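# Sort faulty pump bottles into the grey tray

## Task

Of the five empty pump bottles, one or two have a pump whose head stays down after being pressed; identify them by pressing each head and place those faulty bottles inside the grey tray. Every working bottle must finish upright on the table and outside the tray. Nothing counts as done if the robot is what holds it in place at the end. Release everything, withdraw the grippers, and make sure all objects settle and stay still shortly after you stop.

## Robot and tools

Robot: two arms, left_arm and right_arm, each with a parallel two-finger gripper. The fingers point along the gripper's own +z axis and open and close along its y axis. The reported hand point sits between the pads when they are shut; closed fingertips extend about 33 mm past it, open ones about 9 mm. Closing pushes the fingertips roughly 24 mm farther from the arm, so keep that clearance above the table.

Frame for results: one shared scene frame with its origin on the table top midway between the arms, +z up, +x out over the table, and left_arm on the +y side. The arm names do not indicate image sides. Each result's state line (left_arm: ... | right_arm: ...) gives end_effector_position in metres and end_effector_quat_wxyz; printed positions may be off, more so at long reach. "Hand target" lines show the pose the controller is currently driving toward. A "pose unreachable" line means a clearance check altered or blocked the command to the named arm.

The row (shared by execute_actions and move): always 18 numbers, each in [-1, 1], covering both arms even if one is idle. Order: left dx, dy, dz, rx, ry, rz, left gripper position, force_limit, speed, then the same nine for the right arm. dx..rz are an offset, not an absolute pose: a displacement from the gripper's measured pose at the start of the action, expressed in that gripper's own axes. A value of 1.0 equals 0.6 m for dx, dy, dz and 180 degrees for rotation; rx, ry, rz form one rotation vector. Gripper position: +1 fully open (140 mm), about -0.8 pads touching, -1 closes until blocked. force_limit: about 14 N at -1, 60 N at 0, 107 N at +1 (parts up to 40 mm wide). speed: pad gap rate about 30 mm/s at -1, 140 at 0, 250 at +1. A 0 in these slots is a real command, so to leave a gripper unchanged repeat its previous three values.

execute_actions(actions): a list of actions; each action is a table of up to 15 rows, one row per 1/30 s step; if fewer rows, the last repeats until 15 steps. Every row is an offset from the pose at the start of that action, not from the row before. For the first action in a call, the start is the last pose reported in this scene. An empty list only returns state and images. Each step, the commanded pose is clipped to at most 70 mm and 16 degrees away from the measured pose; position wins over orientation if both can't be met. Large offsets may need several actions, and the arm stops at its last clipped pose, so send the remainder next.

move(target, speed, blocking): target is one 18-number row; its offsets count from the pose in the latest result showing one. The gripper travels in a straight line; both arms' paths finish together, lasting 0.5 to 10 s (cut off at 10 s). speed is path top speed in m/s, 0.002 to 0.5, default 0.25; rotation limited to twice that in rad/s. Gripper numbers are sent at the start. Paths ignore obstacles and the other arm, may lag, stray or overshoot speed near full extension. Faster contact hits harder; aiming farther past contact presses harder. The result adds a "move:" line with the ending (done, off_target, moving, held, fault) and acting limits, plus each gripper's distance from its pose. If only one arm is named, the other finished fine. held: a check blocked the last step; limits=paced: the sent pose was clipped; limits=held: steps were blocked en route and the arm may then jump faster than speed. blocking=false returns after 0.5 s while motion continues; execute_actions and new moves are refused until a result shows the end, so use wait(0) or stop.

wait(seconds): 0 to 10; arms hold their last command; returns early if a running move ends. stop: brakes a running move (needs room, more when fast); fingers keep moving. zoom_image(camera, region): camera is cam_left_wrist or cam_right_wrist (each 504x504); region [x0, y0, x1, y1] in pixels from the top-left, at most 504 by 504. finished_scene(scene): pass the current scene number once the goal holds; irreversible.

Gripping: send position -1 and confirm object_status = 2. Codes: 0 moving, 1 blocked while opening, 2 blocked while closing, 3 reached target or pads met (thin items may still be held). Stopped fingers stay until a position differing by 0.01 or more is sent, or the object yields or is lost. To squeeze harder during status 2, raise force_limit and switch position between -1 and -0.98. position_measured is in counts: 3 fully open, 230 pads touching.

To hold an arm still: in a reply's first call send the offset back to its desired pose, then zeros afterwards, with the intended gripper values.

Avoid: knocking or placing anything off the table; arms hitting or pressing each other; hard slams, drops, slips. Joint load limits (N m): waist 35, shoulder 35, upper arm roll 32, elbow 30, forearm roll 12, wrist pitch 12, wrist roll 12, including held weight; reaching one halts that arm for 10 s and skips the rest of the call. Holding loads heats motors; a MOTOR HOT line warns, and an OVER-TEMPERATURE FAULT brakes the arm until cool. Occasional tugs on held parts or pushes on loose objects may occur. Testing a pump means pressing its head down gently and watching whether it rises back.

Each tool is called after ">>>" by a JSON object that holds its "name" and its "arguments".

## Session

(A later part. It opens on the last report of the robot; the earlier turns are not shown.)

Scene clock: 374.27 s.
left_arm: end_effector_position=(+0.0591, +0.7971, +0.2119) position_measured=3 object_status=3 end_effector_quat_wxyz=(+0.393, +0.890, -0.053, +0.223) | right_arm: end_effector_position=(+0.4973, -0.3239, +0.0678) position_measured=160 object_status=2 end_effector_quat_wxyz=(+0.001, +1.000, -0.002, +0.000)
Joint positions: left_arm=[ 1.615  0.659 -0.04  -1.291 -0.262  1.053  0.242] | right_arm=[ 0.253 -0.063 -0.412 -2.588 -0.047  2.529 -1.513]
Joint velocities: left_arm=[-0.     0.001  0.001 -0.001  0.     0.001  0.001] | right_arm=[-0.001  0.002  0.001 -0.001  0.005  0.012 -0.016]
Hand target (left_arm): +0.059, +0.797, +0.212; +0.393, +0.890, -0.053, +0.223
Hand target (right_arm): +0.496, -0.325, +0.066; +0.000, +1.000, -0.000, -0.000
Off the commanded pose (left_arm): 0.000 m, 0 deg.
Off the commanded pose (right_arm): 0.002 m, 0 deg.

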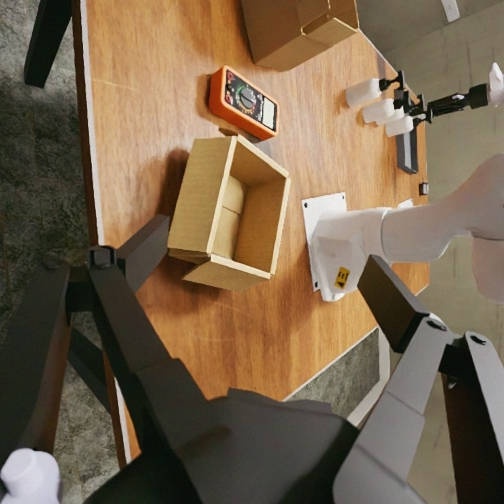

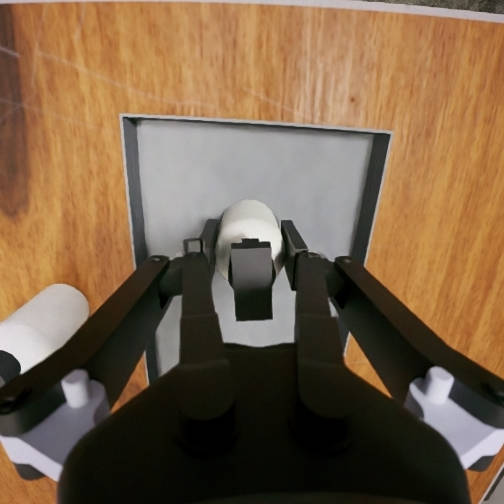

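>>> {"name": "execute_actions", "arguments": {"actions": [[[0,0,0,0,0,0,1,0,0, 0,0,0,0,0,0,0.05,0,0.5],[0,0,0,0,0,0,1,0,0, 0,0,0,0,0,0,0.05,0,0.5],[0,0,0,0,0,0,1,0,0, 0,0,0,0,0,0,0.05,0,0.5],[0,0,0,0,0,0,1,0,0, 0,0,0,0,0,0,0.05,0,0.5],[0,0,0,0,0,0,1,0,0, 0,0,0,0,0,0,0.05,0,0.5],[0,0,0,0,0,0,1,0,0, 0,0,0,0,0,0,0.05,0,0.5],[0,0,0,0,0,0,1,0,0, 0,0,-0.002,0,0,0,0.05,0,0.5],[0,0,0,0,0,0,1,0,0, 0,0,-0.005,0,0,0,0.05,0,0.5],[0,0,0,0,0,0,1,0,0, 0,0,-0.009,0,0,0,0.05,0,0.5],[0,0,0,0,0,0,1,0,0, 0,0,-0.014,0,0,0,0.05,0,0.5],[0,0,0,0,0,0,1,0,0, 0,0,-0.02,0,0,0,0.05,0,0.5],[0,0,0,0,0,0,1,0,0, 0,0,-0.026,0,0,0,0.05,0,0.5],[0,0,0,0,0,0,1,0,0, 0,0,-0.032,0,0,0,0.05,0,0.5],[0,0,0,0,0,0,1,0,0, 0,0,-0.037,0,0,0,0.05,0,0.5],[0,0,0,0,0,0,1,0,0, 0,0,-0.04,0,0,0,0.05,0,0.5]]]}}

>>> {"name": "move", "arguments": {"target": [0,0,0,0,0,0,1,0,0, -0.01,0,-0.19,0,0,0,0.05,0,0.5], "speed": 0.3}}

>>> {"name": "move", "arguments": {"target": [0,0,0,0,0,0,1,0,0, -0.135,-0.657,-0.01,0,0,0,0.05,0,0.5], "speed": 0.35}}

>>> {"name": "zoom_image", "arguments": {"camera": "cam_right_wrist", "region": [190, 160, 310, 280]}}

Scene clock: 388.07 s.
left_arm: end_effector_position=(+0.0591, +0.7971, +0.2119) position_measured=3 object_status=3 end_effector_quat_wxyz=(+0.393, +0.890, -0.053, +0.223) | right_arm: end_effector_position=(+0.5011, -0.3229, +0.0854) position_measured=123 object_status=3 end_effector_quat_wxyz=(-0.002, +1.000, +0.002, +0.007)
Joint positions: left_arm=[ 1.615  0.659 -0.04  -1.291 -0.262  1.053  0.242] | right_arm=[ 0.251 -0.107 -0.412 -2.579 -0.065  2.494 -1.508]
Joint velocities: left_arm=[ 0.     0.001  0.001 -0.001 -0.001 -0.001 -0.002] | right_arm=[-0.016 -0.218  0.006  0.067 -0.087 -0.181  0.048]
Hand target (left_arm): +0.059, +0.797, +0.212; +0.393, +0.890, -0.053, +0.223
Hand target (right_arm): +0.497, -0.324, +0.091; +0.001, +1.000, -0.002, +0.000
Off the commanded pose (left_arm): 0.000 m, 0 deg.
Off the commanded pose (right_arm): 0.008 m, 1 deg.

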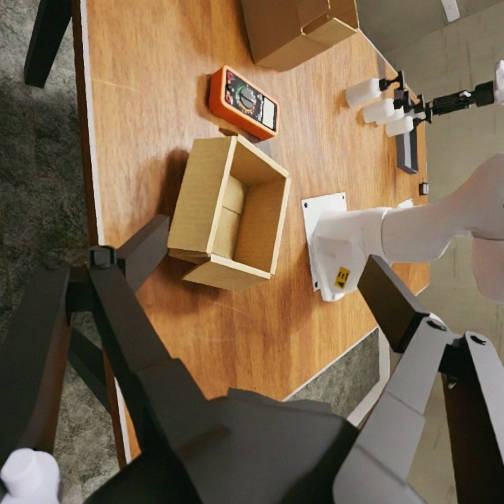

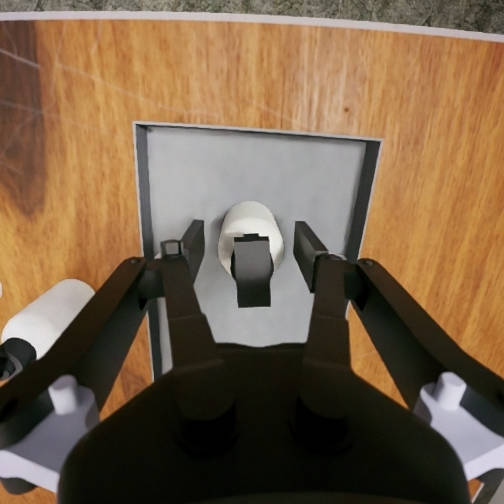

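Scene clock: 389.27 s.
left_arm: end_effector_position=(+0.0591, +0.7971, +0.2119) position_measured=3 object_status=3 end_effector_quat_wxyz=(+0.393, +0.890, -0.053, +0.223) | right_arm: end_effector_position=(+0.4944, -0.3220, +0.1987) position_measured=123 object_status=3 end_effector_quat_wxyz=(-0.004, +1.000, +0.005, +0.008)
Joint positions: left_arm=[ 1.615  0.659 -0.04  -1.291 -0.262  1.053  0.242] | right_arm=[ 0.219 -0.343 -0.359 -2.475 -0.134  2.164 -1.453]
Joint velocities: left_arm=[-0.    -0.     0.001  0.002  0.     0.001  0.   ] | right_arm=[-0.     0.     0.001 -0.001  0.    -0.012  0.008]
Hand target (left_arm): +0.059, +0.797, +0.212; +0.393, +0.890, -0.053, +0.223
Hand target (right_arm): +0.493, -0.323, +0.199; -0.002, +1.000, +0.002, +0.006
Off the commanded pose (left_arm): 0.000 m, 0 deg.
Off the commanded pose (right_arm): 0.002 m, 0 deg.
move: done

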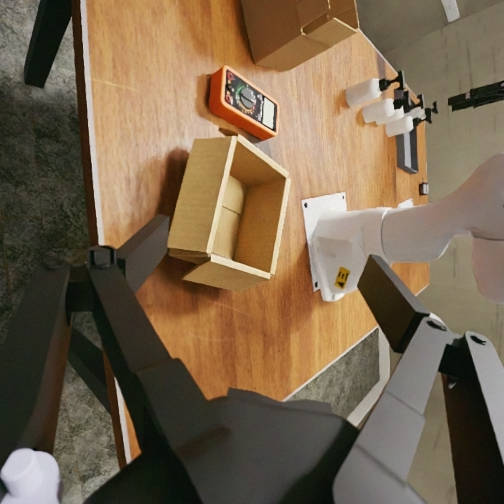

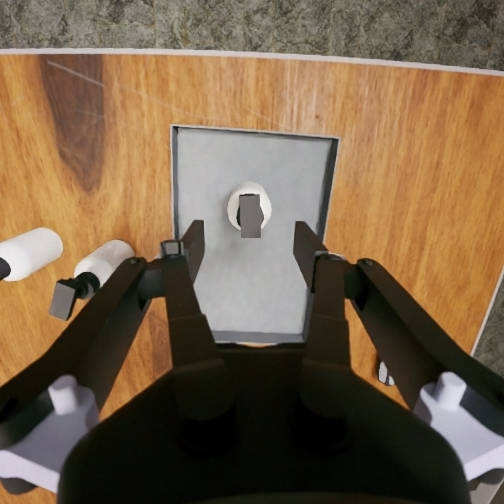

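Scene clock: 391.50 s.
left_arm: end_effector_position=(+0.0591, +0.7971, +0.2119) position_measured=3 object_status=3 end_effector_quat_wxyz=(+0.393, +0.890, -0.053, +0.223) | right_arm: end_effector_position=(+0.4126, +0.0714, +0.2057) position_measured=123 object_status=3 end_effector_quat_wxyz=(-0.006, +1.000, +0.009, +0.007)
Joint positions: left_arm=[ 1.615  0.659 -0.04  -1.291 -0.262  1.053  0.242] | right_arm=[ 0.485 -0.03   0.191 -2.146  0.003  2.134 -0.741]
Joint velocities: left_arm=[-0.001 -0.001  0.     0.    -0.     0.     0.   ] | right_arm=[ 0.     0.001  0.     0.001 -0.002 -0.003  0.034]
Hand target (left_arm): +0.059, +0.797, +0.212; +0.393, +0.890, -0.053, +0.223
Hand target (right_arm): +0.412, +0.071, +0.206; -0.003, +1.000, +0.005, +0.007
Off the commanded pose (left_arm): 0.000 m, 0 deg.
Off the commanded pose (right_arm): 0.003 m, 1 deg.
move: done

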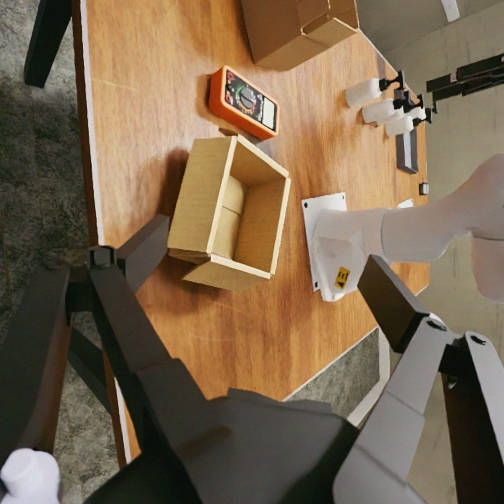

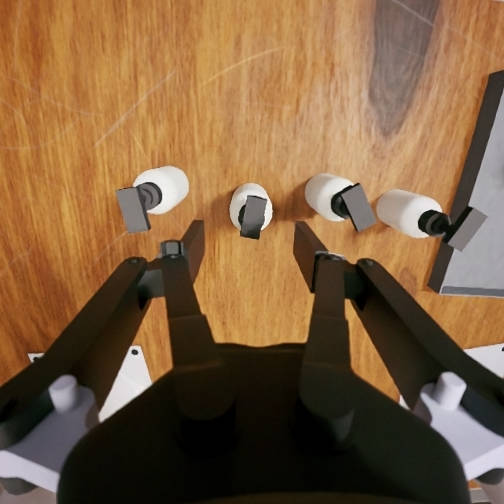

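Region (190, 160, 310, 280) of cam_right_wrist's 504x504 image, scaled by 4.200, with more detail than that image has.

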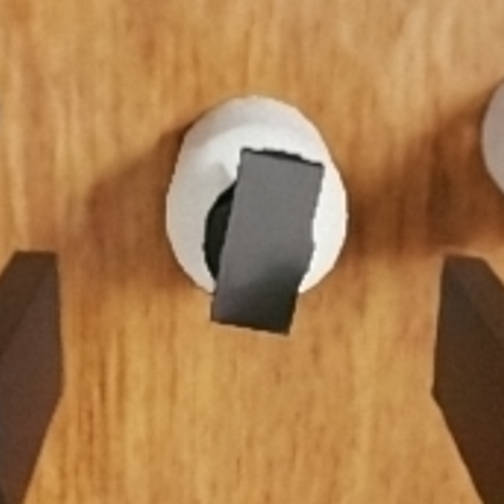

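>>> {"name": "move", "arguments": {"target": [0,0,0,0,0,0,1,0,0, -0.0033,0.0067,0.2345,-0.0038,-0.0045,0.0057,0.05,0,0.5], "speed": 0.17}}

>>> {"name": "zoom_image", "arguments": {"camera": "cam_right_wrist", "region": [180, 190, 330, 340]}}

Scene clock: 400.50 s.
left_arm: end_effector_position=(+0.0591, +0.7971, +0.2119) position_measured=3 object_status=3 end_effector_quat_wxyz=(+0.393, +0.890, -0.053, +0.223) | right_arm: end_effector_position=(+0.4115, +0.0677, +0.0649) position_measured=123 object_status=3 end_effector_quat_wxyz=(+0.002, +1.000, +0.002, -0.002)
Joint positions: left_arm=[ 1.615  0.659 -0.04  -1.291 -0.262  1.053  0.242] | right_arm=[ 0.487  0.192  0.184 -2.264 -0.054  2.446 -0.691]
Joint velocities: left_arm=[ 0.002  0.001 -0.     0.001 -0.     0.     0.001] | right_arm=[-0.002  0.    -0.    -0.    -0.     0.011  0.01 ]
Hand target (left_arm): +0.059, +0.797, +0.212; +0.393, +0.890, -0.053, +0.223
Hand target (right_arm): +0.413, +0.068, +0.065; +0.001, +1.000, -0.000, +0.000
Off the commanded pose (left_arm): 0.000 m, 0 deg.
Off the commanded pose (right_arm): 0.002 m, 0 deg.
move: done

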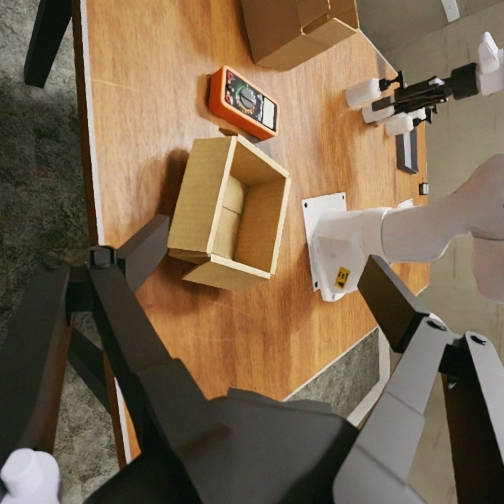

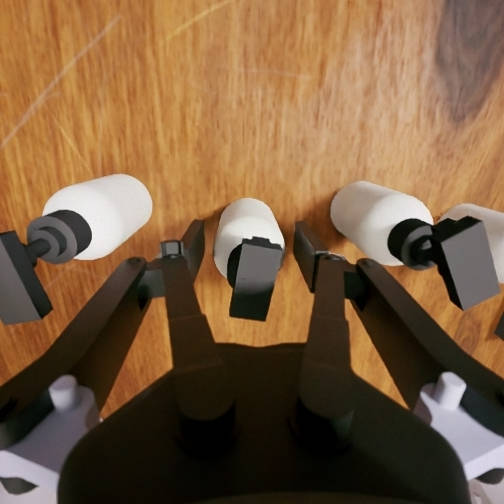

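Region (180, 190, 330, 340) of cam_right_wrist's 504x504 image, scaled by 3.360, with more detail than that image has.

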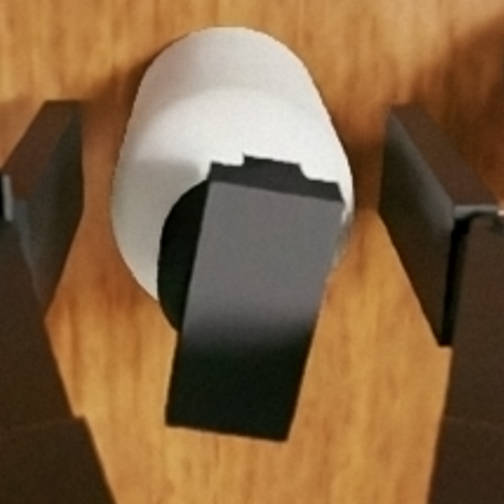

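>>> {"name": "execute_actions", "arguments": {"actions": [[[0,0,0,0,0,0,1,0,0, 0.002,-0.001,0,0,0,0,-1,0,-0.3]]]}}

>>> {"name": "move", "arguments": {"target": [0,0,0,0,0,0,1,0,0, -0.03,0,-0.283,0,0,0,-1,0,-0.3], "speed": 0.25}}

Scene clock: 404.00 s.
left_arm: end_effector_position=(+0.0591, +0.7971, +0.2119) position_measured=3 object_status=3 end_effector_quat_wxyz=(+0.393, +0.890, -0.053, +0.223) | right_arm: end_effector_position=(+0.4127, +0.0690, +0.0654) position_measured=159 object_status=2 end_effector_quat_wxyz=(+0.001, +1.000, +0.001, -0.001)
Joint positions: left_arm=[ 1.615  0.659 -0.04  -1.291 -0.262  1.053  0.242] | right_arm=[ 0.487  0.193  0.184 -2.261 -0.054  2.448 -0.688]
Joint velocities: left_arm=[ 0.001 -0.    -0.001  0.    -0.001 -0.001  0.   ] | right_arm=[-0.    -0.    -0.002  0.001  0.001  0.    -0.   ]
Hand target (left_arm): +0.059, +0.797, +0.212; +0.393, +0.890, -0.053, +0.223
Hand target (right_arm): +0.413, +0.068, +0.065; +0.002, +1.000, +0.002, -0.002
Off the commanded pose (left_arm): 0.000 m, 0 deg.
Off the commanded pose (right_arm): 0.001 m, 0 deg.

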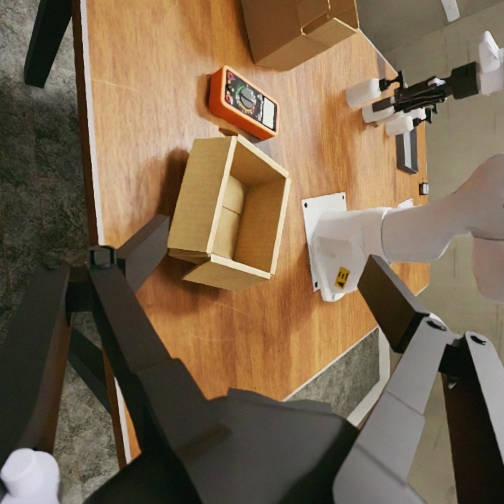

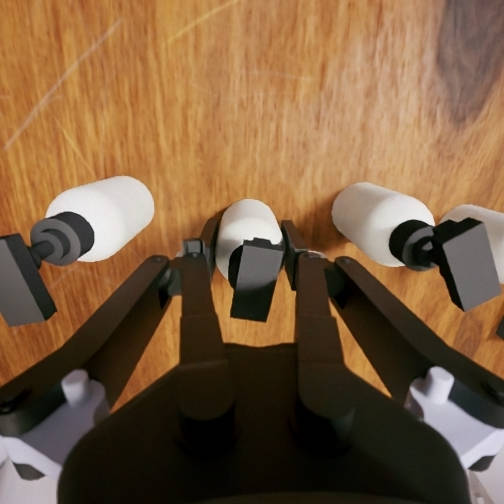

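Scene clock: 405.43 s.
left_arm: end_effector_position=(+0.0591, +0.7971, +0.2119) position_measured=3 object_status=3 end_effector_quat_wxyz=(+0.393, +0.890, -0.053, +0.223) | right_arm: end_effector_position=(+0.3967, +0.0693, +0.2357) position_measured=159 object_status=2 end_effector_quat_wxyz=(-0.001, +1.000, -0.002, +0.001)
Joint positions: left_arm=[ 1.615  0.659 -0.04  -1.291 -0.262  1.053  0.242] | right_arm=[ 0.493 -0.08   0.198 -2.12   0.016  2.044 -0.711]
Joint velocities: left_arm=[-0.     0.    -0.     0.    -0.    -0.     0.001] | right_arm=[-0.001  0.001  0.001 -0.001  0.001 -0.01  -0.001]
Hand target (left_arm): +0.059, +0.797, +0.212; +0.393, +0.890, -0.053, +0.223
Hand target (right_arm): +0.394, +0.070, +0.235; +0.000, +1.000, +0.001, -0.001
Off the commanded pose (left_arm): 0.000 m, 0 deg.
Off the commanded pose (right_arm): 0.002 m, 0 deg.
move: done

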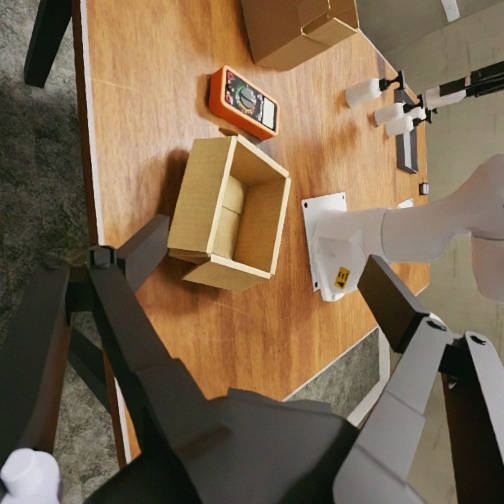

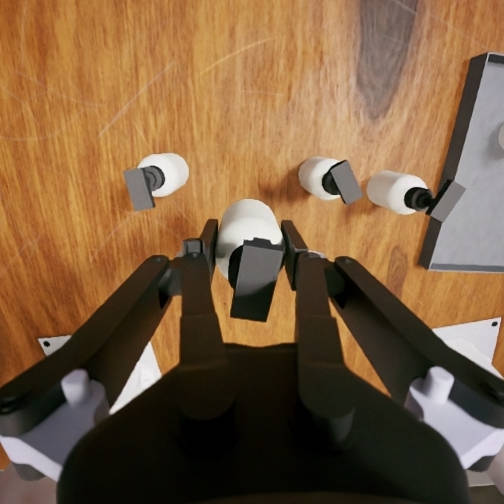

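>>> {"name": "move", "arguments": {"target": [0,0,0,0,0,0,1,0,0, 0.01,0.649,0.01,-0.0006,-0.0006,-0.0013,-1,0,-0.3], "speed": 0.35}}

Scene clock: 412.27 s.
left_arm: end_effector_position=(+0.0591, +0.7971, +0.2119) position_measured=3 object_status=3 end_effector_quat_wxyz=(+0.393, +0.890, -0.053, +0.223) | right_arm: end_effector_position=(+0.4007, -0.3183, +0.2301) position_measured=159 object_status=2 end_effector_quat_wxyz=(-0.002, +1.000, -0.006, +0.002)
Joint positions: left_arm=[ 1.615  0.659 -0.04  -1.291 -0.262  1.053  0.242] | right_arm=[ 0.3   -0.716 -0.391 -2.654 -0.271  1.968 -1.281]
Joint velocities: left_arm=[ 0.    -0.    -0.     0.    -0.001 -0.     0.001] | right_arm=[ 0.002  0.001 -0.001 -0.    -0.004 -0.002 -0.026]
Hand target (left_arm): +0.059, +0.797, +0.212; +0.393, +0.890, -0.053, +0.223
Hand target (right_arm): +0.399, -0.319, +0.229; -0.001, +1.000, +0.001, +0.001
Off the commanded pose (left_arm): 0.000 m, 0 deg.
Off the commanded pose (right_arm): 0.002 m, 1 deg.
move: done

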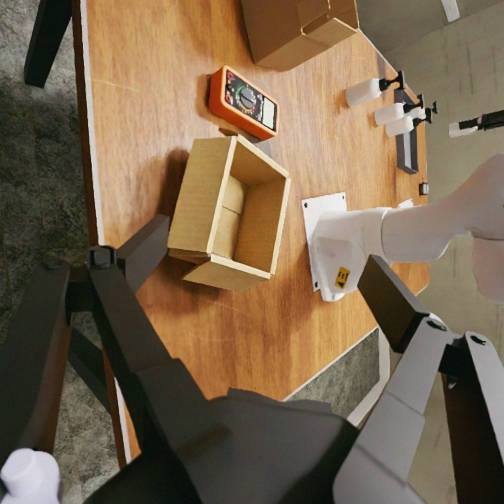

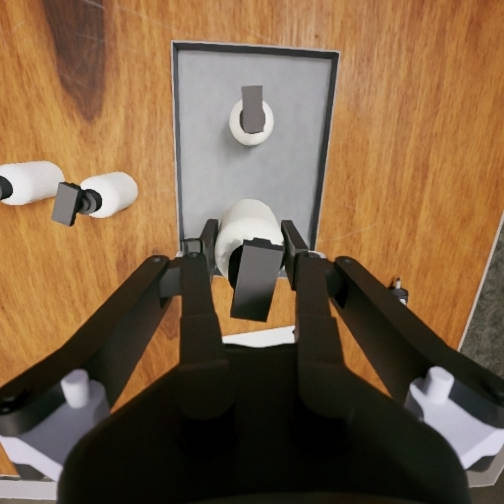

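>>> {"name": "move", "arguments": {"target": [0,0,0,0,0,0,1,0,0, 0,0,0.256,-0.0013,-0.0013,-0.0038,-1,0,-0.3], "speed": 0.25}}

>>> {"name": "move", "arguments": {"target": [0,0,0,0,0,0,1,0,0, 0,0,0.018,0,0,0,-1,0,-0.3], "speed": 0.03}}

Scene clock: 416.17 s.
left_arm: end_effector_position=(+0.0591, +0.7971, +0.2119) position_measured=3 object_status=3 end_effector_quat_wxyz=(+0.393, +0.890, -0.053, +0.223) | right_arm: end_effector_position=(+0.3990, -0.3190, +0.0759) position_measured=159 object_status=2 end_effector_quat_wxyz=(+0.002, +1.000, -0.002, -0.003)
Joint positions: left_arm=[ 1.615  0.659 -0.04  -1.291 -0.262  1.053  0.242] | right_arm=[ 0.324 -0.411 -0.524 -2.872 -0.336  2.479 -1.288]
Joint velocities: left_arm=[ 0.001 -0.001 -0.001 -0.001  0.001  0.    -0.   ] | right_arm=[ 0.001  0.    -0.001  0.     0.002  0.014  0.   ]
Hand target (left_arm): +0.059, +0.797, +0.212; +0.393, +0.890, -0.053, +0.223
Hand target (right_arm): +0.402, -0.319, +0.077; +0.000, +1.000, -0.001, +0.000
Off the commanded pose (left_arm): 0.000 m, 0 deg.
Off the commanded pose (right_arm): 0.003 m, 0 deg.
move: done

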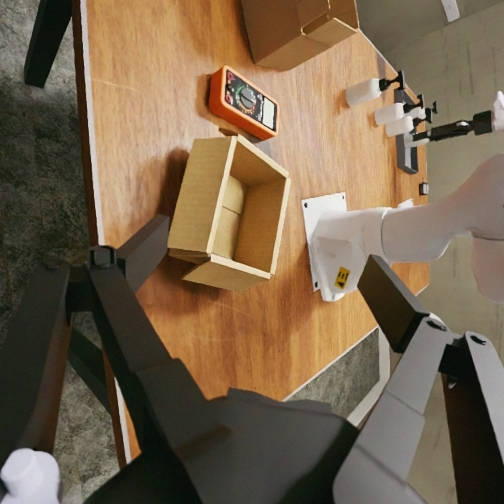

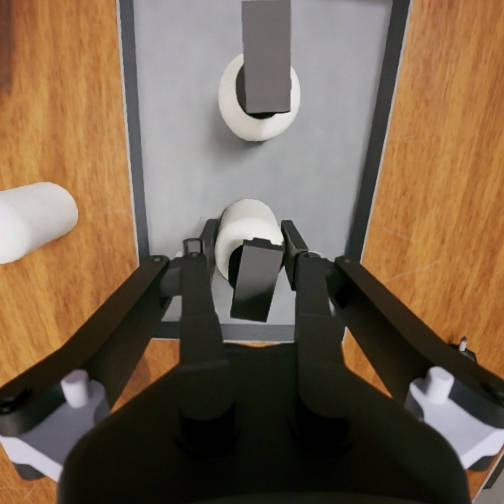

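Scene clock: 416.97 s.
left_arm: end_effector_position=(+0.0591, +0.7971, +0.2119) position_measured=3 object_status=3 end_effector_quat_wxyz=(+0.393, +0.890, -0.053, +0.223) | right_arm: end_effector_position=(+0.3998, -0.3195, +0.0667) position_measured=159 object_status=2 end_effector_quat_wxyz=(+0.003, +1.000, -0.002, -0.002)
Joint positions: left_arm=[ 1.615  0.659 -0.04  -1.291 -0.262  1.053  0.242] | right_arm=[ 0.33  -0.378 -0.534 -2.877 -0.336  2.517 -1.288]
Joint velocities: left_arm=[-0.002 -0.001 -0.    -0.     0.     0.001  0.001] | right_arm=[ 0.002  0.003 -0.004  0.     0.001  0.012 -0.   ]
Hand target (left_arm): +0.059, +0.797, +0.212; +0.393, +0.890, -0.053, +0.223
Hand target (right_arm): +0.399, -0.319, +0.065; +0.002, +1.000, -0.002, -0.002
Off the commanded pose (left_arm): 0.000 m, 0 deg.
Off the commanded pose (right_arm): 0.002 m, 0 deg.
move: done

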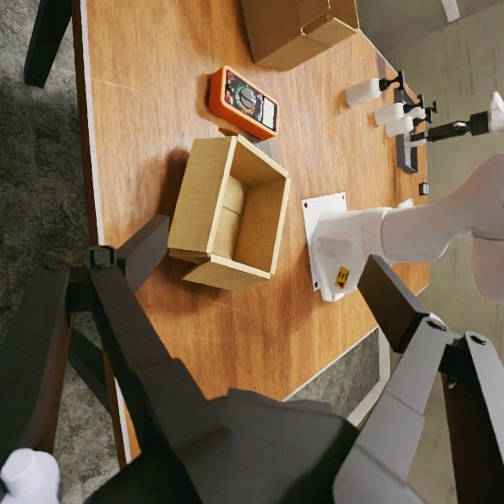

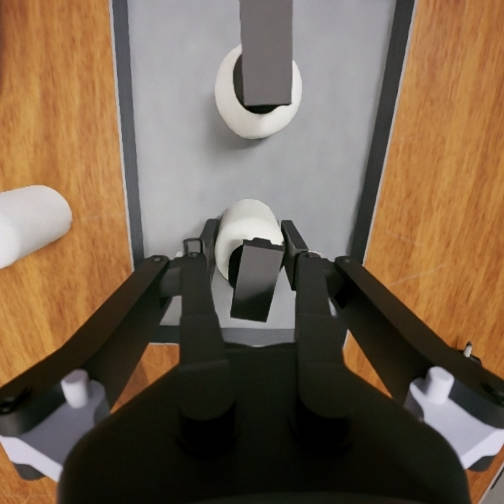

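The bottle has touched down on the tray floor. I'll release it and move clear.

>>> {"name": "execute_actions", "arguments": {"actions": [[[0,0,0,0,0,0,1,0,0, 0,0,0,0,0,0,0.1,0,0.5]]]}}

>>> {"name": "move", "arguments": {"target": [0,0,0,0,0,0,1,0,0, 0,0,-0.45,0,0,0,0.1,0,0.5], "speed": 0.3}}

>>> {"name": "zoom_image", "arguments": {"camera": "cam_left_wrist", "region": [335, 55, 465, 185]}}

Scene clock: 419.27 s.
left_arm: end_effector_position=(+0.0591, +0.7971, +0.2119) position_measured=3 object_status=3 end_effector_quat_wxyz=(+0.393, +0.890, -0.053, +0.223) | right_arm: end_effector_position=(+0.4002, -0.3194, +0.0667) position_measured=117 object_status=3 end_effector_quat_wxyz=(+0.002, +1.000, -0.002, -0.001)
Joint positions: left_arm=[ 1.615  0.659 -0.04  -1.291 -0.262  1.053  0.242] | right_arm=[ 0.33  -0.377 -0.534 -2.877 -0.336  2.519 -1.288]
Joint velocities: left_arm=[-0.    -0.001 -0.001  0.001  0.001 -0.    -0.   ] | right_arm=[ 0.     0.001 -0.    -0.001 -0.001  0.001  0.   ]
Hand target (left_arm): +0.059, +0.797, +0.212; +0.393, +0.890, -0.053, +0.223
Hand target (right_arm): +0.400, -0.320, +0.067; +0.003, +1.000, -0.002, -0.002
Off the commanded pose (left_arm): 0.000 m, 0 deg.
Off the commanded pose (right_arm): 0.000 m, 0 deg.

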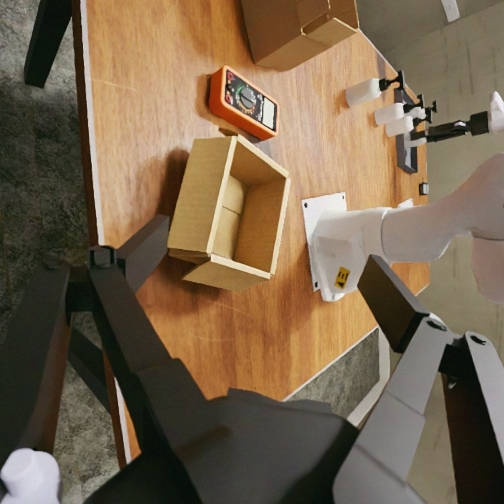

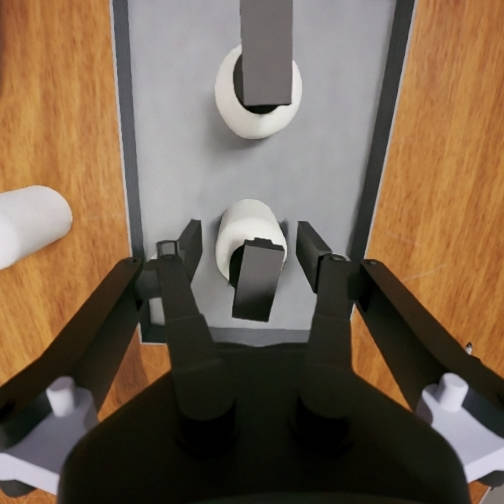

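Scene clock: 421.00 s.
left_arm: end_effector_position=(+0.0591, +0.7971, +0.2119) position_measured=3 object_status=3 end_effector_quat_wxyz=(+0.393, +0.890, -0.053, +0.223) | right_arm: end_effector_position=(+0.4019, -0.3178, +0.3362) position_measured=117 object_status=3 end_effector_quat_wxyz=(+0.002, +1.000, -0.003, +0.001)
Joint positions: left_arm=[ 1.615  0.659 -0.04  -1.291 -0.262  1.053  0.242] | right_arm=[ 0.314 -0.729 -0.323 -2.397 -0.22   1.691 -1.294]
Joint velocities: left_arm=[ 0.001  0.    -0.001  0.    -0.001  0.    -0.001] | right_arm=[ 0.004  0.001  0.     0.     0.001 -0.011  0.   ]
Hand target (left_arm): +0.059, +0.797, +0.212; +0.393, +0.890, -0.053, +0.223
Hand target (right_arm): +0.401, -0.317, +0.337; +0.002, +1.000, -0.001, -0.002
Off the commanded pose (left_arm): 0.000 m, 0 deg.
Off the commanded pose (right_arm): 0.001 m, 0 deg.
move: done

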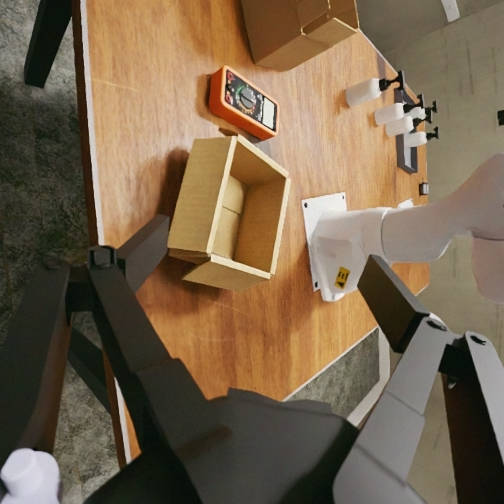

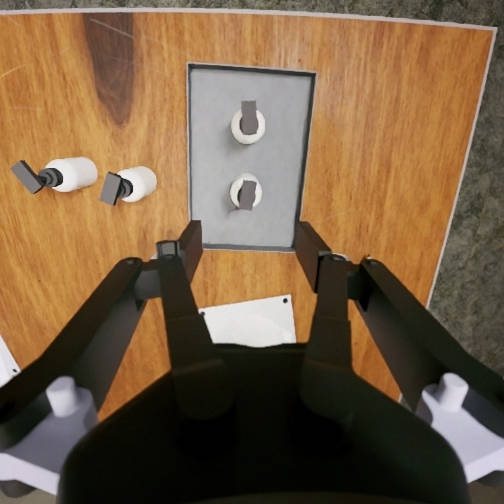

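Region (335, 55, 465, 185) of cam_left_wrist's 504x504 image, scaled by 3.877, with more detail than that image has.

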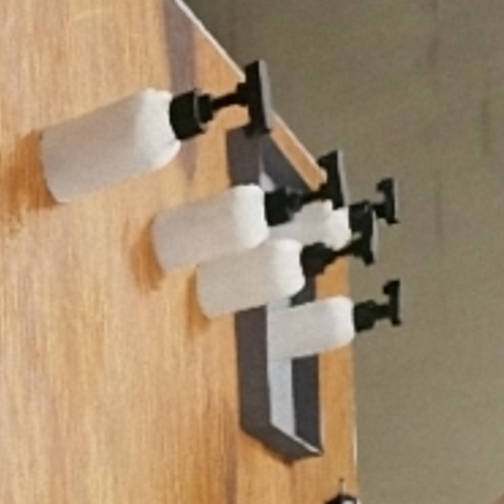

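>>> {"name": "zoom_image", "arguments": {"camera": "cam_left_wrist", "region": [395, 90, 450, 150]}}

Region (395, 90, 450, 150) of cam_left_wrist's 504x504 image, scaled by 8.400, with more detail than that image has; it fills the left 462 columns of this view, and the rest is white.

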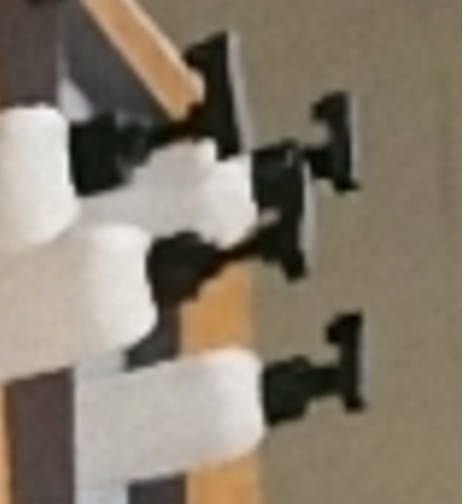

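Both tray bottles still have their heads down, and the three good ones are upright on the table. That completes scene 1.

>>> {"name": "finished_scene", "arguments": {"scene": 1}}

The scene is finished: the task was done.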